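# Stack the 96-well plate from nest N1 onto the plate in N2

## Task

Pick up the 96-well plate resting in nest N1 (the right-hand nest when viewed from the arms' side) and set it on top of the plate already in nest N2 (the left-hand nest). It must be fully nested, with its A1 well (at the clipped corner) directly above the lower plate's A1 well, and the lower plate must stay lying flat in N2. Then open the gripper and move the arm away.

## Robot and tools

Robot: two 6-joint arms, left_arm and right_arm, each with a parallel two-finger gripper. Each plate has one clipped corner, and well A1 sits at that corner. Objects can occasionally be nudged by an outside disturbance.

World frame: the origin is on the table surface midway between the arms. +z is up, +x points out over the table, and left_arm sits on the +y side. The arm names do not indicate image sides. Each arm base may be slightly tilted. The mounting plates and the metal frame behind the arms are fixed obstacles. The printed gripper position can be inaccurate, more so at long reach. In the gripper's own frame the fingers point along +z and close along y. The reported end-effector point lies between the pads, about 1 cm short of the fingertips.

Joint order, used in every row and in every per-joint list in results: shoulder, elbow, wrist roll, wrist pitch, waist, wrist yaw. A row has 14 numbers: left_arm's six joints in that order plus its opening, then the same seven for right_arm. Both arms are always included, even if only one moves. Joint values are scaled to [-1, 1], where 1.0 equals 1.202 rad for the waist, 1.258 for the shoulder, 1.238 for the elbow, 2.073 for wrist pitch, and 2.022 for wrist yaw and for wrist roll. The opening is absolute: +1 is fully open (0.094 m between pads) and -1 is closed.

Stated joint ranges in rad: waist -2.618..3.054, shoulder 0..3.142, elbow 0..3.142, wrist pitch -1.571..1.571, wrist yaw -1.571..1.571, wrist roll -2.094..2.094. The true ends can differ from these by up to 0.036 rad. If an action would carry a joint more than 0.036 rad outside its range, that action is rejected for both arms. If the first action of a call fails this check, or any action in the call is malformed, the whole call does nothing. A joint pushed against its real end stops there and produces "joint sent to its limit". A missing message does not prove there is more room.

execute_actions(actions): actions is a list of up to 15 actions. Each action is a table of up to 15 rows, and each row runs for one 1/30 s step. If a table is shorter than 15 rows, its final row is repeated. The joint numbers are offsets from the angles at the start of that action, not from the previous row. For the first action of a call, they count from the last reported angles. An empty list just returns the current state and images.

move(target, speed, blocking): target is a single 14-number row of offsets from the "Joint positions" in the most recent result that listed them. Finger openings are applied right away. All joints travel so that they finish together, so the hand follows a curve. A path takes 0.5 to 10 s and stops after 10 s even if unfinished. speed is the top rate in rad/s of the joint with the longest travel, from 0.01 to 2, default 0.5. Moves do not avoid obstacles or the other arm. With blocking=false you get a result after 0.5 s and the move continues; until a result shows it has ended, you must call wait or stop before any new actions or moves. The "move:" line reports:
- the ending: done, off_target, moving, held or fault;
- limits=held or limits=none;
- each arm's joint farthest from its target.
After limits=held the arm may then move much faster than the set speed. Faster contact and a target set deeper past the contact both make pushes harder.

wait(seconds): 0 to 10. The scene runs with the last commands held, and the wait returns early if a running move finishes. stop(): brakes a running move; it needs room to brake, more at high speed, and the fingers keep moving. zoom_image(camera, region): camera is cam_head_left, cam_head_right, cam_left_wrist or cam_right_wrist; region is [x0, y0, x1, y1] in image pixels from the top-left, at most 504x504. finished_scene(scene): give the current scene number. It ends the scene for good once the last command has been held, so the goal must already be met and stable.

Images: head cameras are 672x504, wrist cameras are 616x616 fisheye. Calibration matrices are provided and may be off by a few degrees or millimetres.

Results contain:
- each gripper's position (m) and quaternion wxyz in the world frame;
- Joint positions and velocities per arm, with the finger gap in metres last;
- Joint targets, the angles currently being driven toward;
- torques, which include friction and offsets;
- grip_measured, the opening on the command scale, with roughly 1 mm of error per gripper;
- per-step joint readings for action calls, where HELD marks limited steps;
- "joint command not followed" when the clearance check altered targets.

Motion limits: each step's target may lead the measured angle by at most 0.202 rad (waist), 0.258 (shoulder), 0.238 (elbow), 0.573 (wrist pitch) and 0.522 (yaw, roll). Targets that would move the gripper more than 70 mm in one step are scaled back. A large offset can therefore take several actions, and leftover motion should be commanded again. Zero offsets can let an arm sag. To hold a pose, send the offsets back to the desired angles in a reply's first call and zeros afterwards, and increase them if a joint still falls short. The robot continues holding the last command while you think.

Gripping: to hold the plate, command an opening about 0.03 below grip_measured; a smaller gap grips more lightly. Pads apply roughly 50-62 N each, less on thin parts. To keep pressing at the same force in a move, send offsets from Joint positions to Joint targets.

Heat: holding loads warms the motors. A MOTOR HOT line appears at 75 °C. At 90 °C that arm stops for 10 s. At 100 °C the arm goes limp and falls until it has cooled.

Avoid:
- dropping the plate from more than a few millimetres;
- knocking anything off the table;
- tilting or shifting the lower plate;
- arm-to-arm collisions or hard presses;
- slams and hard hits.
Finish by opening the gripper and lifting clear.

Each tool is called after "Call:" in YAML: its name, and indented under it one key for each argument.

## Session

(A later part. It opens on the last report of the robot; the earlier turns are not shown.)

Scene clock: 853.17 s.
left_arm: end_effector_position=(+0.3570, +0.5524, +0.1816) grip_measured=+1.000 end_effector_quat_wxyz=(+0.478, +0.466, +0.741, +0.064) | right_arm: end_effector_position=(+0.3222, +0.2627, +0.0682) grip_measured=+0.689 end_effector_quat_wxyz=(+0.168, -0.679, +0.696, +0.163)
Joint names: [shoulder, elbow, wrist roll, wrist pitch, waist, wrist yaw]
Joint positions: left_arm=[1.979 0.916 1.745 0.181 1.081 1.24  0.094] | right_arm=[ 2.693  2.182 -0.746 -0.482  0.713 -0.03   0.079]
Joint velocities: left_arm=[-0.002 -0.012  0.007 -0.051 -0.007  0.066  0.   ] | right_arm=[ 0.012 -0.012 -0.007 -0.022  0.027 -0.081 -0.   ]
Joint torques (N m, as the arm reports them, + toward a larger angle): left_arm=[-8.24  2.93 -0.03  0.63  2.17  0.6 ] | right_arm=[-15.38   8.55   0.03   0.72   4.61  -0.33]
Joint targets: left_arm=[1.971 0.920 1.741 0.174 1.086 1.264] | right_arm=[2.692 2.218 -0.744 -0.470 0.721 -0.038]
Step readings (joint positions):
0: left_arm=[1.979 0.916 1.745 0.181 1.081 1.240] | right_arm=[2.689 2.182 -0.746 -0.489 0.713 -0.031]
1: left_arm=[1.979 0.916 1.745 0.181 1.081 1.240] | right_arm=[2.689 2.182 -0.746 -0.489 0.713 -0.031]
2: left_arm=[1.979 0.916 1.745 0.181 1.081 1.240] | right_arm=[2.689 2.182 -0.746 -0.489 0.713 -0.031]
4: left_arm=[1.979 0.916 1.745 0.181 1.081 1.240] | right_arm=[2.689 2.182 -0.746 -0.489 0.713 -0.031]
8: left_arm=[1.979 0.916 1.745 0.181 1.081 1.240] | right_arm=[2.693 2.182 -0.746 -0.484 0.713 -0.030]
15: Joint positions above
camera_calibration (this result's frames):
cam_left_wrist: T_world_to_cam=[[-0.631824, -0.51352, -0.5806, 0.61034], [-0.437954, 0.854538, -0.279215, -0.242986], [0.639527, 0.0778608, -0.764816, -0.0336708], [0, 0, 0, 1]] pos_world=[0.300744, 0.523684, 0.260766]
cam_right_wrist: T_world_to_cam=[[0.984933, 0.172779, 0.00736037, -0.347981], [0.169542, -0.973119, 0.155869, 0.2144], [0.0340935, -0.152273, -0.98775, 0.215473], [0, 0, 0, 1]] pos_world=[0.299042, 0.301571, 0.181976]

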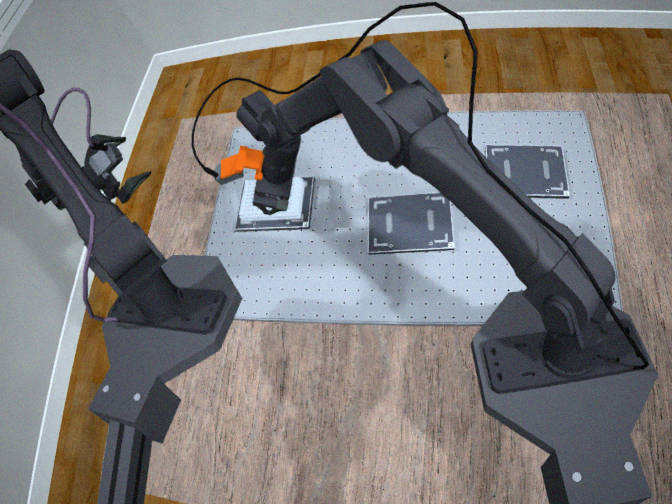

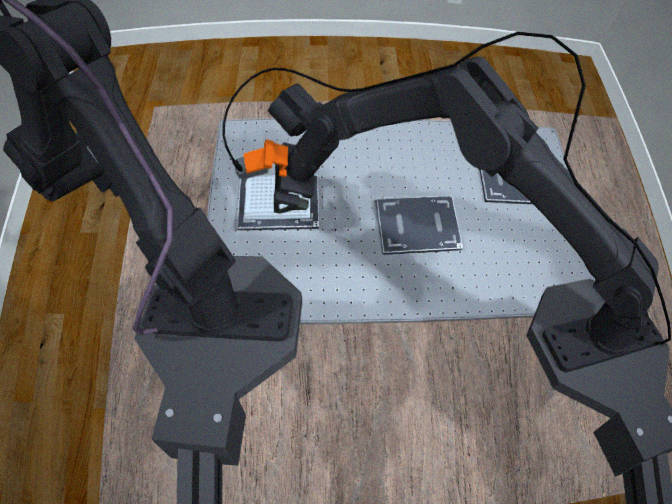

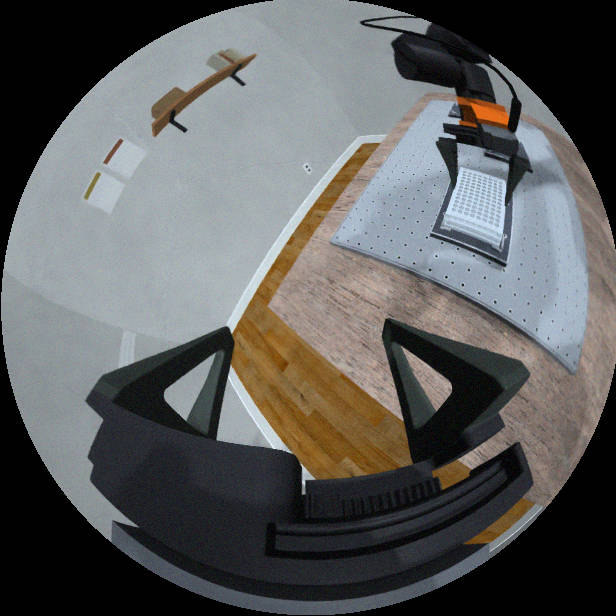

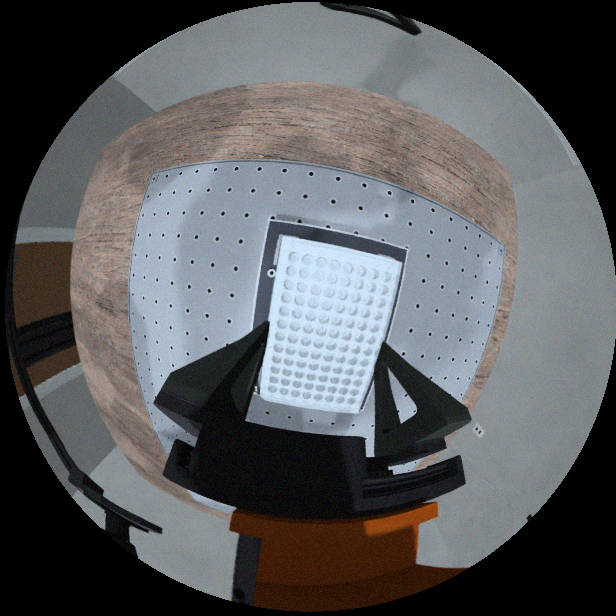

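Call:
execute_actions:
  actions:
    - [[-0.0064,0.0032,-0.002,-0.0034,0.0042,0.012,1,0.002,0.0291,0.001,0.005,0.007,-0.004,0.66],[-0.0064,0.0032,-0.002,-0.0034,0.0042,0.012,1,0.004,0.0291,0.001,0.005,0.007,-0.004,0.66],[-0.0064,0.0032,-0.002,-0.0034,0.0042,0.012,1,0.006,0.0291,0.001,0.005,0.007,-0.004,0.66],[-0.0064,0.0032,-0.002,-0.0034,0.0042,0.012,1,0.008,0.0291,0.001,0.005,0.007,-0.004,0.66]]

Scene clock: 882.77 s.
left_arm: end_effector_position=(+0.3570, +0.5524, +0.1816) grip_measured=+1.000 end_effector_quat_wxyz=(+0.478, +0.466, +0.741, +0.064) | right_arm: end_effector_position=(+0.3220, +0.2626, +0.0678) grip_measured=+0.689 end_effector_quat_wxyz=(+0.168, -0.679, +0.696, +0.163)
Joint names: [shoulder, elbow, wrist roll, wrist pitch, waist, wrist yaw]
Joint positions: left_arm=[1.979 0.916 1.745 0.181 1.081 1.24  0.094] | right_arm=[ 2.694  2.182 -0.746 -0.482  0.713 -0.03   0.079]
Joint velocities: left_arm=[-0.017 -0.007 -0.037  0.022 -0.007  0.007  0.   ] | right_arm=[-0.007  0.002  0.051  0.066  0.012 -0.139 -0.002]
Joint torques (N m, as the arm reports them, + toward a larger angle): left_arm=[-8.24  2.93 -0.03  0.63  2.16  0.6 ] | right_arm=[-14.45   8.56   0.02   0.71   4.68  -0.32]
Joint targets: left_arm=[1.971 0.920 1.741 0.174 1.086 1.264] | right_arm=[2.703 2.218 -0.744 -0.471 0.721 -0.038]
Step readings (joint positions):
0: left_arm=[1.979 0.916 1.745 0.181 1.081 1.240] | right_arm=[2.693 2.182 -0.746 -0.482 0.713 -0.030]
1: left_arm=[1.979 0.916 1.745 0.181 1.081 1.240] | right_arm=[2.693 2.182 -0.746 -0.482 0.713 -0.030]
2: left_arm=[1.979 0.916 1.745 0.181 1.081 1.240] | right_arm=[2.694 2.182 -0.746 -0.482 0.713 -0.030]
4: left_arm=[1.979 0.916 1.745 0.181 1.081 1.240] | right_arm=[2.694 2.182 -0.746 -0.482 0.713 -0.030]
8: left_arm=[1.979 0.916 1.745 0.181 1.081 1.240] | right_arm=[2.694 2.182 -0.746 -0.482 0.713 -0.030]
15: Joint positions above
camera_calibration (this result's frames):
cam_left_wrist: T_world_to_cam=[[-0.631824, -0.51352, -0.5806, 0.61034], [-0.437954, 0.854538, -0.279215, -0.242986], [0.639527, 0.0778608, -0.764816, -0.0336708], [0, 0, 0, 1]] pos_world=[0.300744, 0.523684, 0.260766]
cam_right_wrist: T_world_to_cam=[[0.9849, 0.172994, 0.00678699, -0.347734], [0.169826, -0.972997, 0.15632, 0.214267], [0.0336461, -0.152807, -0.987683, 0.215338], [0, 0, 0, 1]] pos_world=[0.29885, 0.301542, 0.181551]

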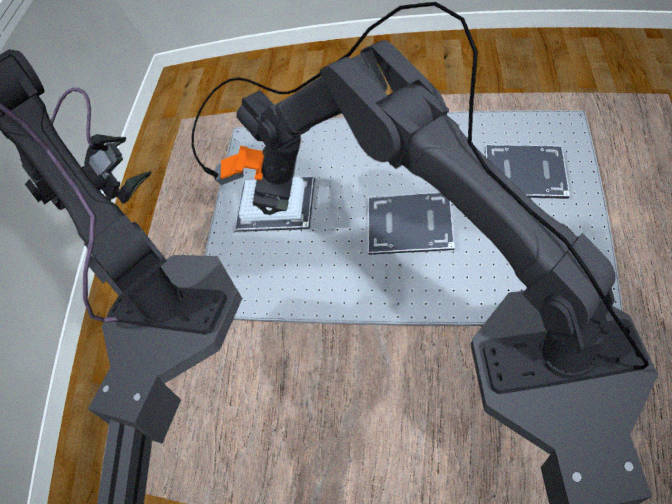

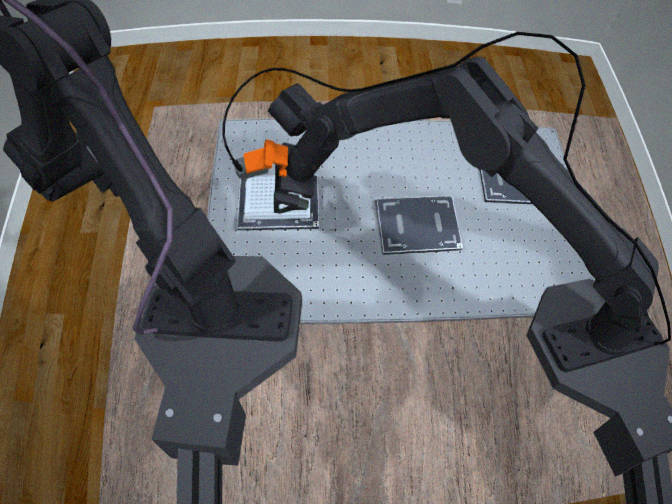

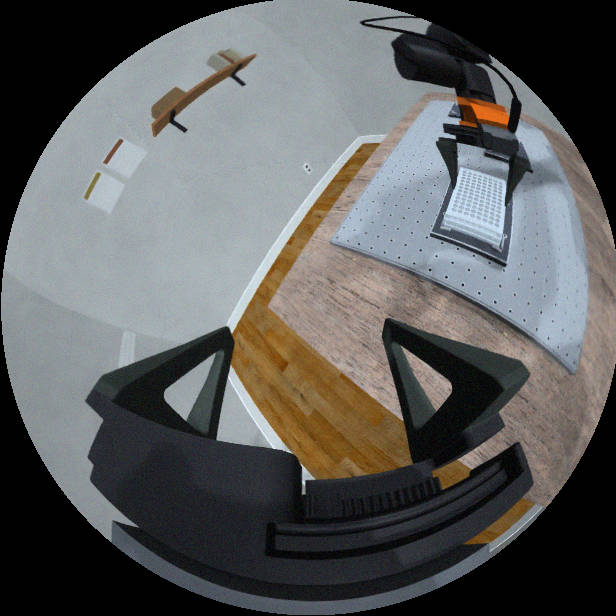

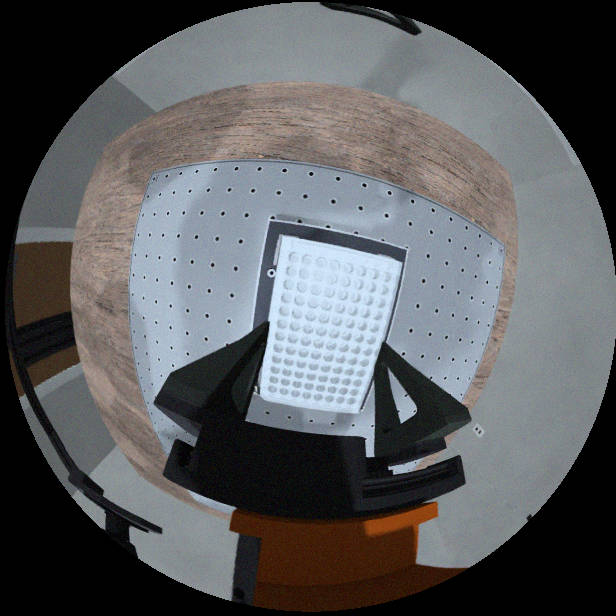

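Call:
zoom_image:
  camera: "cam_head_right"
  region: [230, 190, 330, 240]

Call:
zoom_image:
  camera: "cam_left_wrist"
  region: [470, 170, 530, 260]

Region (230, 190, 330, 240) of cam_head_right's 672x504 image, scaled by 5.040, with more detail than that image has.

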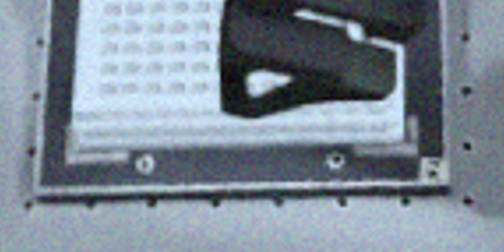

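Region (470, 170, 530, 260) of cam_left_wrist's 616x616 image, scaled by 5.600, with more detail than that image has.

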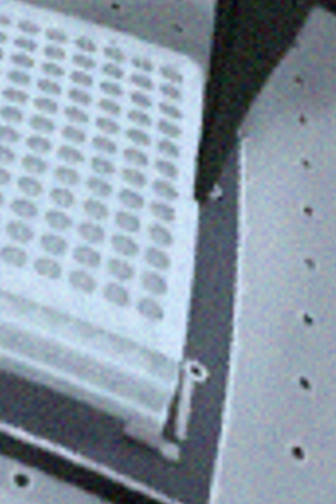

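Call:
zoom_image:
  camera: "cam_left_wrist"
  region: [470, 220, 510, 255]

Call:
zoom_image:
  camera: "cam_head_left"
  region: [230, 170, 330, 240]

Region (470, 220, 510, 255) of cam_left_wrist's 616x616 image, scaled by 12.600, with more detail than that image has; it fills the top 441 rows of this view, and the rest is white.

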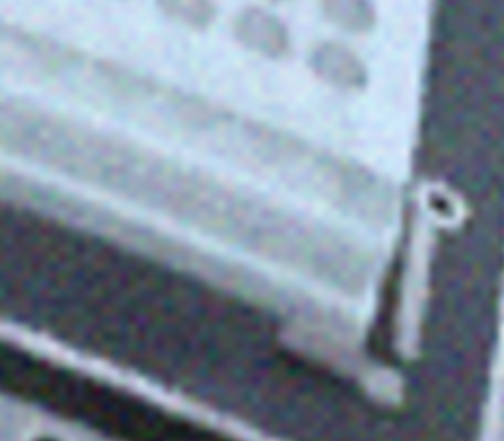

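Region (230, 170, 330, 240) of cam_head_left's 672x504 image, scaled by 5.040, with more detail than that image has; it fills the top 353 rows of this view, and the rest is white.

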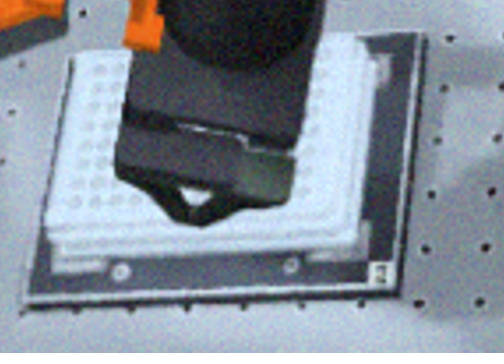

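Call:
execute_actions:
  actions:
    - [[-0.0064,0.0032,-0.002,-0.0034,0.0042,0.012,1,0.004,0.0291,0.001,0.005,0.007,-0.004,0.66],[-0.0064,0.0032,-0.002,-0.0034,0.0042,0.012,1,0.001,0.0291,0.001,0.005,0.007,-0.004,0.66],[-0.0064,0.0032,-0.002,-0.0034,0.0042,0.012,1,-0.002,0.0291,0.001,0.005,0.007,-0.004,0.67],[-0.0064,0.0032,-0.002,-0.0034,0.0042,0.012,1,-0.005,0.0291,0.001,0.005,0.007,-0.004,0.68],[-0.0064,0.0032,-0.002,-0.0034,0.0042,0.012,1,-0.008,0.0291,0.001,0.005,0.007,-0.004,0.69],[-0.0064,0.0032,-0.002,-0.0034,0.0042,0.012,1,-0.010,0.0291,0.001,0.005,0.007,-0.004,0.70],[-0.0064,0.0032,-0.002,-0.0034,0.0042,0.012,1,-0.010,0.0291,0.001,0.005,0.007,-0.004,0.71],[-0.0064,0.0032,-0.002,-0.0034,0.0042,0.012,1,-0.010,0.0291,0.001,0.005,0.007,-0.004,0.72],[-0.0064,0.0032,-0.002,-0.0034,0.0042,0.012,1,-0.010,0.0291,0.001,0.005,0.007,-0.004,0.73],[-0.0064,0.0032,-0.002,-0.0034,0.0042,0.012,1,-0.010,0.0291,0.001,0.005,0.007,-0.004,0.74]]

Scene clock: 912.97 s.
left_arm: end_effector_position=(+0.3570, +0.5524, +0.1816) grip_measured=+1.000 end_effector_quat_wxyz=(+0.478, +0.466, +0.741, +0.064) | right_arm: end_effector_position=(+0.3220, +0.2626, +0.0678) grip_measured=+0.741 end_effector_quat_wxyz=(+0.168, -0.679, +0.696, +0.163)
Joint names: [shoulder, elbow, wrist roll, wrist pitch, waist, wrist yaw]
Joint positions: left_arm=[1.979 0.916 1.745 0.181 1.081 1.24  0.094] | right_arm=[ 2.694  2.182 -0.746 -0.482  0.713 -0.03   0.082]
Joint velocities: left_arm=[-0.007  0.007  0.007 -0.051 -0.012 -0.022  0.   ] | right_arm=[ 0.007 -0.012 -0.007 -0.022  0.002  0.022 -0.   ]
Joint torques (N m, as the arm reports them, + toward a larger angle): left_arm=[-8.24  2.93 -0.03  0.63  2.16  0.6 ] | right_arm=[-16.45   8.57   0.03   0.71   4.65  -0.32]
Joint targets: left_arm=[1.971 0.920 1.741 0.174 1.086 1.264] | right_arm=[2.681 2.218 -0.744 -0.471 0.721 -0.038]
Step readings (joint positions):
0: left_arm=[1.979 0.916 1.745 0.181 1.081 1.240] | right_arm=[2.694 2.182 -0.746 -0.482 0.713 -0.030]
1: left_arm=[1.979 0.916 1.745 0.181 1.081 1.240] | right_arm=[2.694 2.182 -0.746 -0.482 0.713 -0.030]
2: left_arm=[1.979 0.916 1.745 0.181 1.081 1.240] | right_arm=[2.694 2.182 -0.746 -0.482 0.713 -0.030]
4: left_arm=[1.979 0.916 1.745 0.181 1.081 1.240] | right_arm=[2.694 2.182 -0.746 -0.482 0.713 -0.030]
8: left_arm=[1.979 0.916 1.745 0.181 1.081 1.240] | right_arm=[2.694 2.182 -0.746 -0.482 0.713 -0.030]
15: Joint positions above
camera_calibration (this result's frames):
cam_left_wrist: T_world_to_cam=[[-0.631824, -0.51352, -0.5806, 0.61034], [-0.437954, 0.854538, -0.279215, -0.242986], [0.639527, 0.0778608, -0.764816, -0.0336708], [0, 0, 0, 1]] pos_world=[0.300744, 0.523684, 0.260766]
cam_right_wrist: T_world_to_cam=[[0.9849, 0.172994, 0.00678699, -0.347734], [0.169826, -0.972997, 0.15632, 0.214267], [0.0336461, -0.152807, -0.987683, 0.215338], [0, 0, 0, 1]] pos_world=[0.29885, 0.301542, 0.181551]

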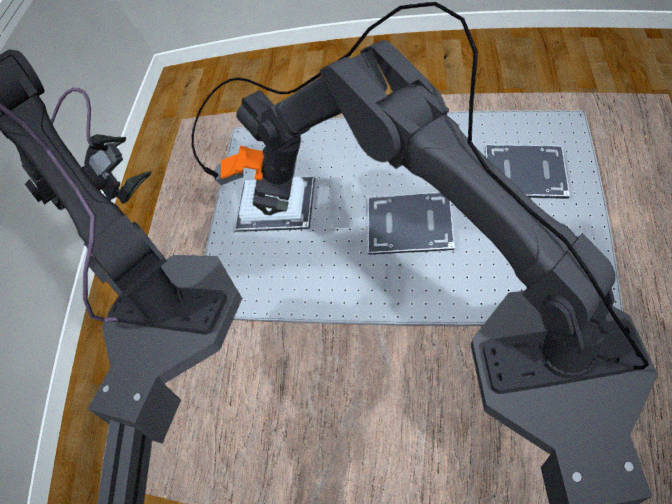

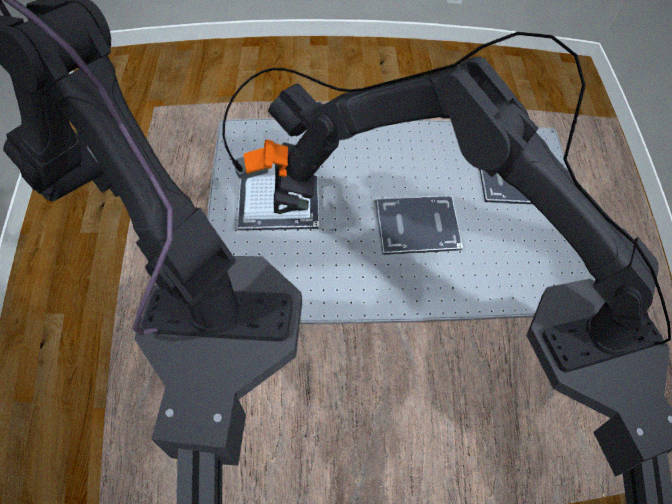

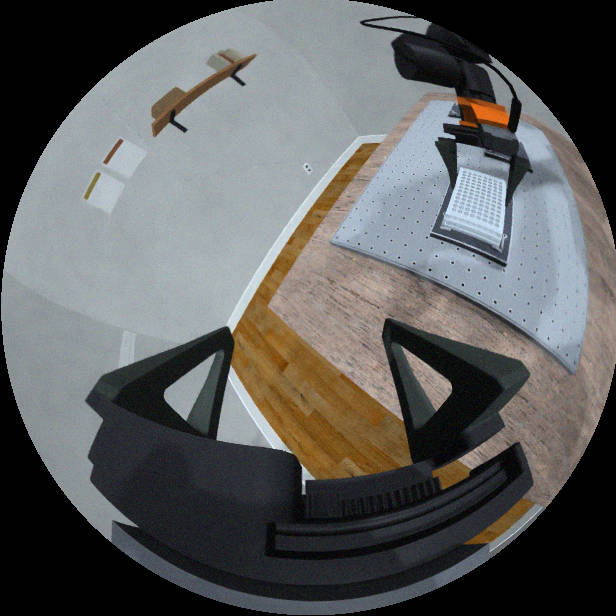

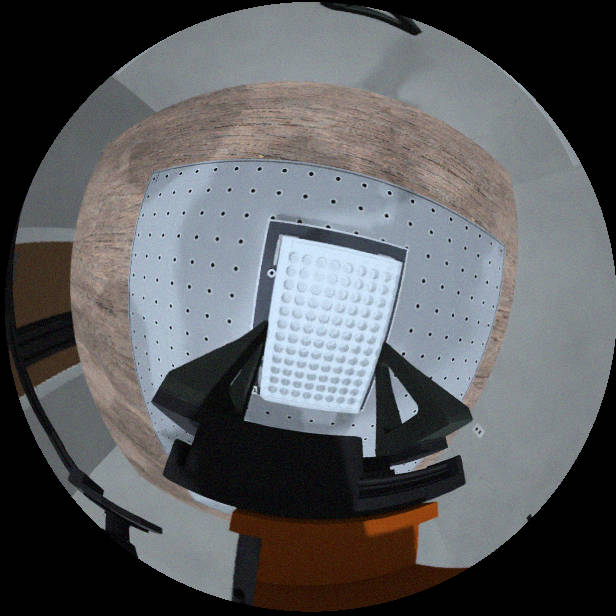

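Call:
execute_actions:
  actions:
    - [[-0.0064,0.0032,-0.002,-0.0034,0.0042,0.012,1,-0.012,0.0291,0.001,0.005,0.007,-0.004,0.80],[-0.0064,0.0032,-0.002,-0.0034,0.0042,0.012,1,-0.014,0.0291,0.001,0.005,0.007,-0.004,0.86],[-0.0064,0.0032,-0.002,-0.0034,0.0042,0.012,1,-0.016,0.0291,0.001,0.005,0.007,-0.004,0.92],[-0.0064,0.0032,-0.002,-0.0034,0.0042,0.012,1,-0.018,0.0291,0.001,0.005,0.007,-0.004,1],[-0.0064,0.0032,-0.002,-0.0034,0.0042,0.012,1,-0.020,0.0291,0.001,0.005,0.007,-0.004,1],[-0.0064,0.0032,-0.002,-0.0034,0.0042,0.012,1,-0.024,0.0291,0.001,0.005,0.007,-0.004,1],[-0.0064,0.0032,-0.002,-0.0034,0.0042,0.012,1,-0.028,0.0291,0.001,0.005,0.007,-0.004,1]]
    - [[-0.0064,0.0032,-0.002,-0.0034,0.0042,0.012,1,-0.034,0.0291,0.001,0.005,0.007,-0.004,1],[-0.0064,0.0032,-0.002,-0.0034,0.0042,0.012,1,-0.040,0.0291,0.001,0.005,0.007,-0.004,1],[-0.0064,0.0032,-0.002,-0.0034,0.0042,0.012,1,-0.046,0.0291,0.001,0.003,0.007,-0.004,1],[-0.0064,0.0032,-0.002,-0.0034,0.0042,0.012,1,-0.052,0.0291,0.001,0.0,0.007,-0.004,1],[-0.0064,0.0032,-0.002,-0.0034,0.0042,0.012,1,-0.058,0.0291,0.001,-0.003,0.007,-0.004,1],[-0.0064,0.0032,-0.002,-0.0034,0.0042,0.012,1,-0.064,0.0291,0.001,-0.006,0.007,-0.004,1]]

Scene clock: 920.67 s.
left_arm: end_effector_position=(+0.3570, +0.5524, +0.1816) grip_measured=+1.000 end_effector_quat_wxyz=(+0.478, +0.466, +0.741, +0.064) | right_arm: end_effector_position=(+0.3388, +0.2677, +0.0995) grip_measured=+1.000 end_effector_quat_wxyz=(+0.194, -0.673, +0.695, +0.163)
Joint names: [shoulder, elbow, wrist roll, wrist pitch, waist, wrist yaw]
Joint positions: left_arm=[1.979 0.916 1.745 0.181 1.081 1.24  0.094] | right_arm=[ 2.636  2.182 -0.746 -0.487  0.713 -0.03   0.094]
Joint velocities: left_arm=[-0.007 -0.017 -0.051 -0.066 -0.012 -0.007  0.   ] | right_arm=[ 0.017 -0.012  0.037 -0.051 -0.002  0.007  0.   ]
Joint torques (N m, as the arm reports them, + toward a larger angle): left_arm=[-8.24  2.93 -0.03  0.63  2.17  0.6 ] | right_arm=[-17.46   8.62   0.02   0.64   4.55  -0.31]
Joint targets: left_arm=[1.971 0.920 1.741 0.174 1.086 1.264] | right_arm=[2.614 2.218 -0.744 -0.494 0.721 -0.038]
Step readings (joint positions; steps 1 to 15: 1st action; 16 to 30: 2nd action):
0: left_arm=[1.979 0.916 1.745 0.181 1.081 1.240] | right_arm=[2.694 2.182 -0.746 -0.482 0.713 -0.030]
1: left_arm=[1.979 0.916 1.745 0.181 1.081 1.240] | right_arm=[2.694 2.182 -0.746 -0.481 0.713 -0.030]
2: left_arm=[1.979 0.916 1.745 0.181 1.081 1.240] | right_arm=[2.694 2.182 -0.746 -0.481 0.713 -0.030]
4: left_arm=[1.979 0.916 1.745 0.181 1.081 1.240] | right_arm=[2.694 2.182 -0.746 -0.481 0.713 -0.030]
8: left_arm=[1.979 0.916 1.745 0.181 1.081 1.240] | right_arm=[2.694 2.182 -0.746 -0.481 0.713 -0.030]
15: left_arm=[1.979 0.916 1.745 0.181 1.081 1.240] | right_arm=[2.694 2.182 -0.746 -0.481 0.713 -0.030]
16: left_arm=[1.979 0.916 1.745 0.181 1.081 1.240] | right_arm=[2.693 2.182 -0.746 -0.481 0.713 -0.030]
17: left_arm=[1.979 0.916 1.745 0.181 1.081 1.240] | right_arm=[2.692 2.182 -0.746 -0.481 0.713 -0.030]
19: left_arm=[1.979 0.916 1.745 0.181 1.081 1.240] | right_arm=[2.685 2.182 -0.746 -0.481 0.713 -0.030]
23: left_arm=[1.979 0.916 1.745 0.181 1.081 1.240] | right_arm=[2.658 2.182 -0.746 -0.486 0.713 -0.030]
30: Joint positions above
camera_calibration (this result's frames):
cam_left_wrist: T_world_to_cam=[[-0.631824, -0.51352, -0.5806, 0.61034], [-0.437954, 0.854538, -0.279215, -0.242986], [0.639527, 0.0778608, -0.764816, -0.0336708], [0, 0, 0, 1]] pos_world=[0.300744, 0.523684, 0.260766]
cam_right_wrist: T_world_to_cam=[[0.986463, 0.157205, 0.0466605, -0.365716], [0.150419, -0.980777, 0.124297, 0.22322], [0.0653036, -0.115596, -0.991147, 0.226514], [0, 0, 0, 1]] pos_world=[0.312397, 0.302606, 0.213828]

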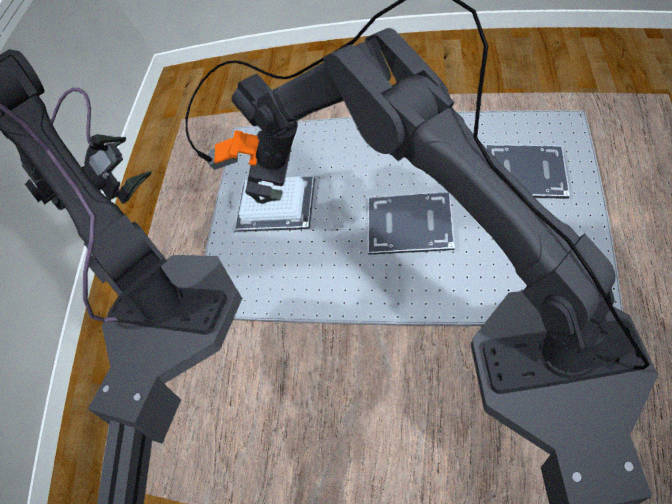

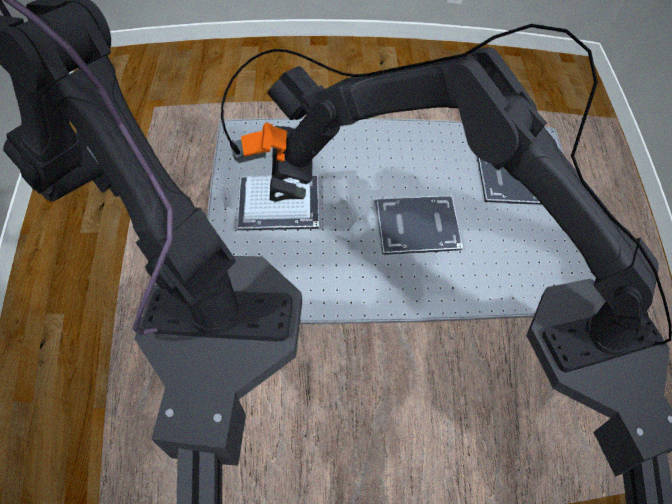

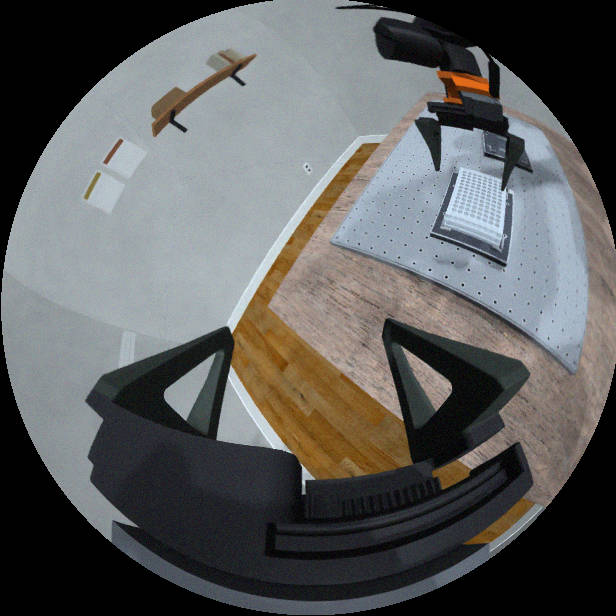

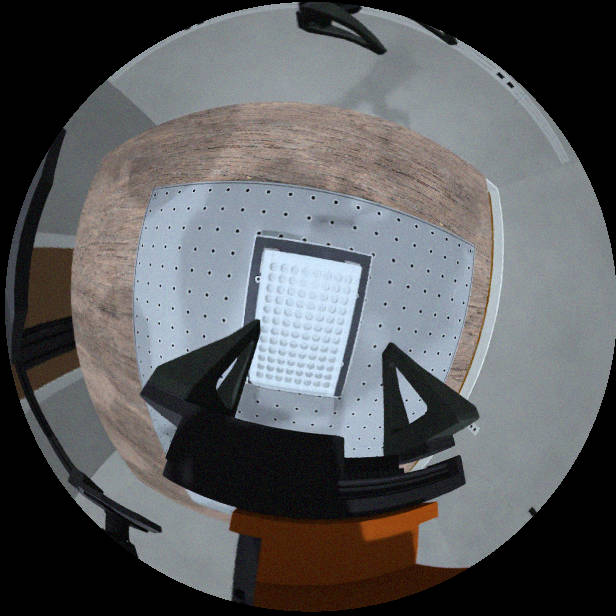

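Lifted clear. Checking the stack.

Call:
zoom_image:
  camera: "cam_left_wrist"
  region: [425, 160, 525, 270]

Call:
zoom_image:
  camera: "cam_right_wrist"
  region: [230, 220, 400, 410]

Call:
zoom_image:
  camera: "cam_head_right"
  region: [225, 160, 335, 240]

Region (425, 160, 525, 270) of cam_left_wrist's 616x616 image, scaled by 4.582, with more detail than that image has; it fills the left 458 columns of this view, and the rest is white.

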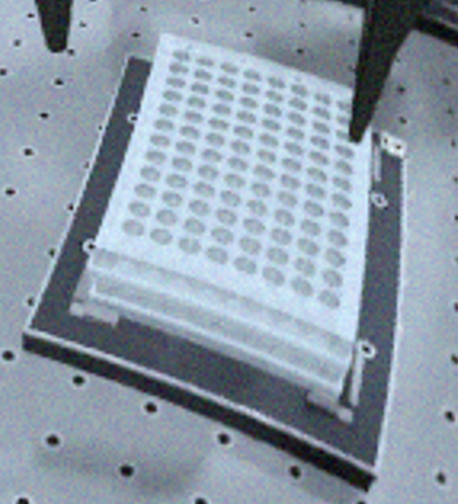

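Region (230, 220, 400, 410) of cam_right_wrist's 616x616 image, scaled by 2.653, with more detail than that image has; it fills the left 451 columns of this view, and the rest is white.

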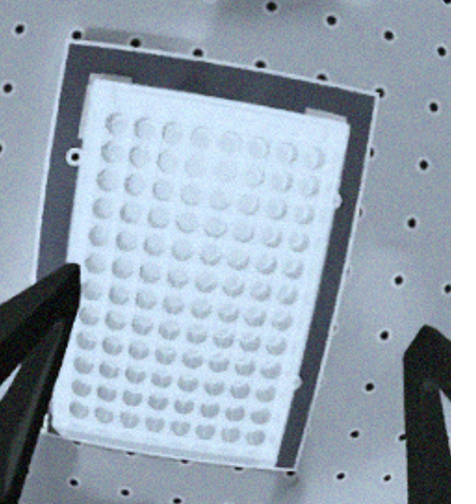

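Region (225, 160, 335, 240) of cam_head_right's 672x504 image, scaled by 4.582, with more detail than that image has; it fills the top 367 rows of this view, and the rest is white.

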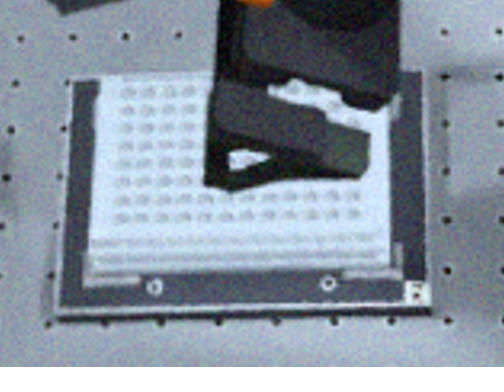

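Call:
execute_actions:
  actions:
    - [[-0.0064,0.0032,-0.002,-0.0034,0.0042,0.012,1,-0.03,0.0291,0.001,-0.003,0.007,-0.004,1],[-0.0064,0.0032,-0.002,-0.0034,0.0042,0.012,1,-0.04,0.0291,0.001,-0.003,0.007,-0.004,1],[-0.0064,0.0032,-0.002,-0.0034,0.0042,0.012,1,-0.05,0.0291,0.001,-0.003,0.007,-0.004,1],[-0.0064,0.0032,-0.002,-0.0034,0.0042,0.012,1,-0.06,0.0291,0.001,-0.003,0.007,-0.004,1],[-0.0064,0.0032,-0.002,-0.0034,0.0042,0.012,1,-0.07,0.0291,0.001,-0.003,0.0,-0.004,1],[-0.0064,0.0032,-0.002,-0.0034,0.0042,0.012,1,-0.08,0.0291,0.001,-0.003,-0.01,-0.004,1],[-0.0064,0.0032,-0.002,-0.0034,0.0042,0.012,1,-0.09,0.0291,0.001,-0.003,-0.02,-0.004,1],[-0.0064,0.0032,-0.002,-0.0034,0.0042,0.012,1,-0.10,0.0291,0.001,-0.003,-0.03,-0.004,1],[-0.0064,0.0032,-0.002,-0.0034,0.0042,0.012,1,-0.11,0.0291,0.001,-0.003,-0.04,-0.004,1],[-0.0064,0.0032,-0.002,-0.0034,0.0042,0.012,1,-0.12,0.0291,0.001,-0.003,-0.05,-0.004,1],[-0.0064,0.0032,-0.002,-0.0034,0.0042,0.012,1,-0.13,0.0291,0.001,-0.003,-0.06,-0.004,1],[-0.0064,0.0032,-0.002,-0.0034,0.0042,0.012,1,-0.14,0.0291,0.001,-0.003,-0.07,-0.004,1],[-0.0064,0.0032,-0.002,-0.0034,0.0042,0.012,1,-0.15,0.0291,0.001,-0.003,-0.08,-0.004,1],[-0.0064,0.0032,-0.002,-0.0034,0.0042,0.012,1,-0.16,0.0291,0.001,-0.003,-0.09,-0.004,1],[-0.0064,0.0032,-0.002,-0.0034,0.0042,0.012,1,-0.17,0.0291,0.001,-0.003,-0.10,-0.004,1]]
    - [[-0.0064,0.0032,-0.002,-0.0034,0.0042,0.012,1,-0.04,0.0291,0.001,-0.003,-0.04,-0.004,1],[-0.0064,0.0032,-0.002,-0.0034,0.0042,0.012,1,-0.05,0.0291,0.001,-0.003,-0.05,-0.004,1],[-0.0064,0.0032,-0.002,-0.0034,0.0042,0.012,1,-0.06,0.0291,0.001,-0.003,-0.06,-0.004,1],[-0.0064,0.0032,-0.002,-0.0034,0.0042,0.012,1,-0.07,0.0291,0.001,-0.003,-0.07,-0.004,1],[-0.0064,0.0032,-0.002,-0.0034,0.0042,0.012,1,-0.08,0.0291,0.001,-0.003,-0.08,-0.004,1],[-0.0064,0.0032,-0.002,-0.0034,0.0042,0.012,1,-0.09,0.0291,0.001,-0.003,-0.09,-0.004,1],[-0.0064,0.0032,-0.002,-0.0034,0.0042,0.012,1,-0.10,0.0291,0.001,-0.003,-0.10,-0.004,1],[-0.0064,0.0032,-0.002,-0.0034,0.0042,0.012,1,-0.105,0.0291,0.001,-0.003,-0.11,-0.004,1],[-0.0064,0.0032,-0.002,-0.0034,0.0042,0.012,1,-0.11,0.0291,0.001,-0.003,-0.115,-0.004,1],[-0.0064,0.0032,-0.002,-0.0034,0.0042,0.012,1,-0.11,0.0291,0.001,-0.003,-0.12,-0.004,1]]

Scene clock: 959.63 s.
left_arm: end_effector_position=(+0.3570, +0.5524, +0.1816) grip_measured=+1.000 end_effector_quat_wxyz=(+0.478, +0.466, +0.741, +0.064) | right_arm: end_effector_position=(+0.5130, +0.1520, +0.2218) grip_measured=+1.000 end_effector_quat_wxyz=(+0.312, -0.563, +0.759, +0.095)
Joint names: [shoulder, elbow, wrist roll, wrist pitch, waist, wrist yaw]
Joint positions: left_arm=[1.979 0.916 1.745 0.181 1.081 1.24  0.094] | right_arm=[ 2.355  2.188 -0.746 -0.5    0.459 -0.03   0.094]
Joint velocities: left_arm=[ 0.007  0.002  0.037  0.037 -0.007  0.022  0.   ] | right_arm=[-0.012 -0.032  0.022  0.022 -0.002 -0.095  0.   ]
Joint torques (N m, as the arm reports them, + toward a larger angle): left_arm=[-8.25  2.93 -0.03  0.63  2.17  0.6 ] | right_arm=[-17.69   9.16   0.04   0.97   4.26  -0.3 ]
Joint targets: left_arm=[1.971 0.920 1.741 0.174 1.086 1.264] | right_arm=[2.334 2.218 -0.744 -0.506 0.475 -0.039]
Step readings (joint positions; steps 1 to 15: 1st action; 16 to 30: 2nd action):
0: left_arm=[1.979 0.916 1.745 0.181 1.081 1.240] | right_arm=[2.636 2.182 -0.746 -0.489 0.713 -0.030]
1: left_arm=[1.979 0.916 1.745 0.181 1.081 1.240] | right_arm=[2.636 2.182 -0.746 -0.489 0.713 -0.030]
2: left_arm=[1.979 0.916 1.745 0.181 1.081 1.240] | right_arm=[2.634 2.182 -0.746 -0.489 0.713 -0.030]
4: left_arm=[1.979 0.916 1.745 0.181 1.081 1.240] | right_arm=[2.628 2.182 -0.746 -0.494 0.713 -0.030]
8: left_arm=[1.979 0.916 1.745 0.181 1.081 1.240] | right_arm=[2.586 2.182 -0.746 -0.500 0.706 -0.030]
15: left_arm=[1.979 0.916 1.745 0.181 1.081 1.240] | right_arm=[2.472 2.182 -0.746 -0.499 0.619 -0.031]
16: left_arm=[1.979 0.916 1.745 0.181 1.081 1.240] | right_arm=[2.460 2.183 -0.746 -0.499 0.602 -0.031]
17: left_arm=[1.979 0.916 1.745 0.181 1.081 1.240] | right_arm=[2.449 2.186 -0.746 -0.499 0.584 -0.031]
19: left_arm=[1.979 0.916 1.745 0.181 1.081 1.240] | right_arm=[2.430 2.188 -0.746 -0.499 0.552 -0.031]
23: left_arm=[1.979 0.916 1.745 0.181 1.081 1.240] | right_arm=[2.394 2.188 -0.746 -0.500 0.497 -0.030]
30: Joint positions above
camera_calibration (this result's frames):
cam_left_wrist: T_world_to_cam=[[-0.631824, -0.51352, -0.5806, 0.61034], [-0.437954, 0.854538, -0.279215, -0.242986], [0.639527, 0.0778608, -0.764816, -0.0336708], [0, 0, 0, 1]] pos_world=[0.300744, 0.523684, 0.260766]
cam_right_wrist: T_world_to_cam=[[0.958511, -0.155609, 0.238836, -0.505759], [-0.169264, -0.984852, 0.0376404, 0.252219], [0.229361, -0.076505, -0.97033, 0.228247], [0, 0, 0, 1]] pos_world=[0.475116, 0.18716, 0.332775]

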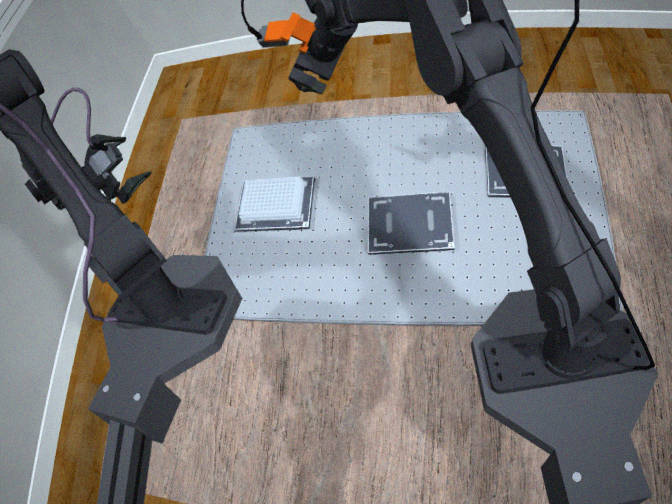

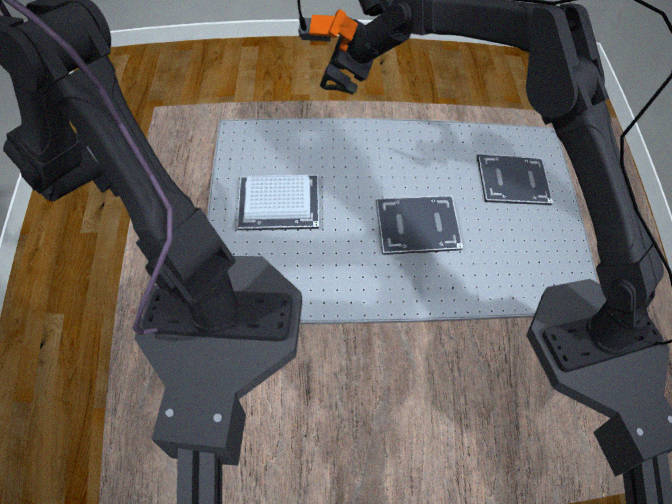

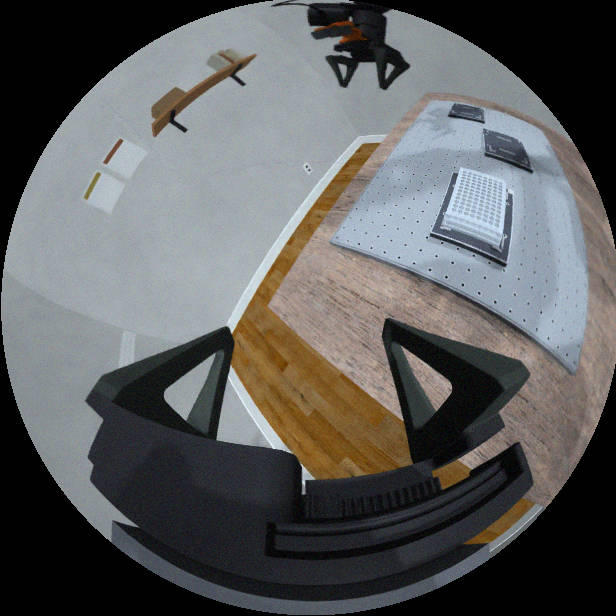

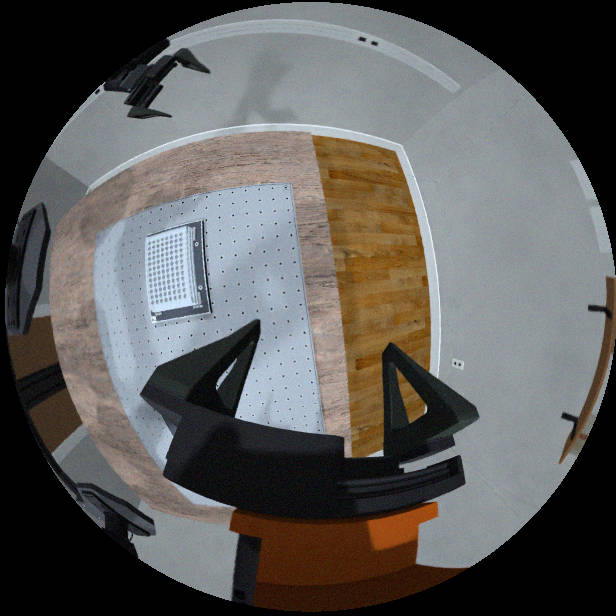

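The arm is clear. One unobstructed look at the stack before finishing.

Call:
zoom_image:
  camera: "cam_head_right"
  region: [225, 160, 335, 240]

Call:
zoom_image:
  camera: "cam_head_left"
  region: [225, 160, 335, 240]

Call:
zoom_image:
  camera: "cam_right_wrist"
  region: [130, 210, 230, 330]

Region (225, 160, 335, 240) of cam_head_right's 672x504 image, scaled by 4.582, with more detail than that image has; it fills the top 367 rows of this view, and the rest is white.

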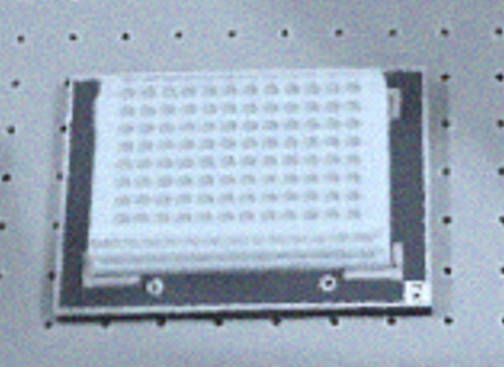

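Region (225, 160, 335, 240) of cam_head_left's 672x504 image, scaled by 4.582, with more detail than that image has; it fills the top 367 rows of this view, and the rest is white.

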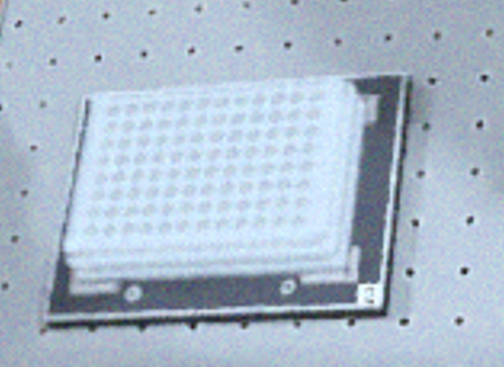

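Region (130, 210, 230, 330) of cam_right_wrist's 616x616 image, scaled by 4.200, with more detail than that image has.

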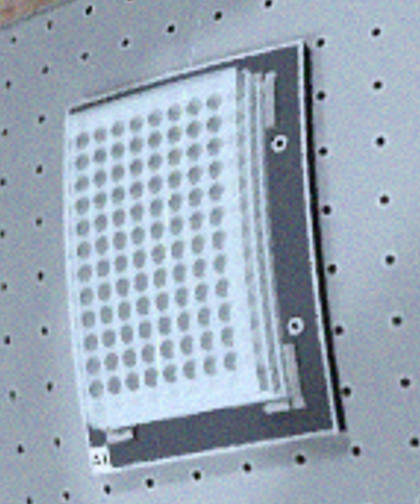

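Call:
finished_scene:
  scene: 2

The scene is finished: the task was done.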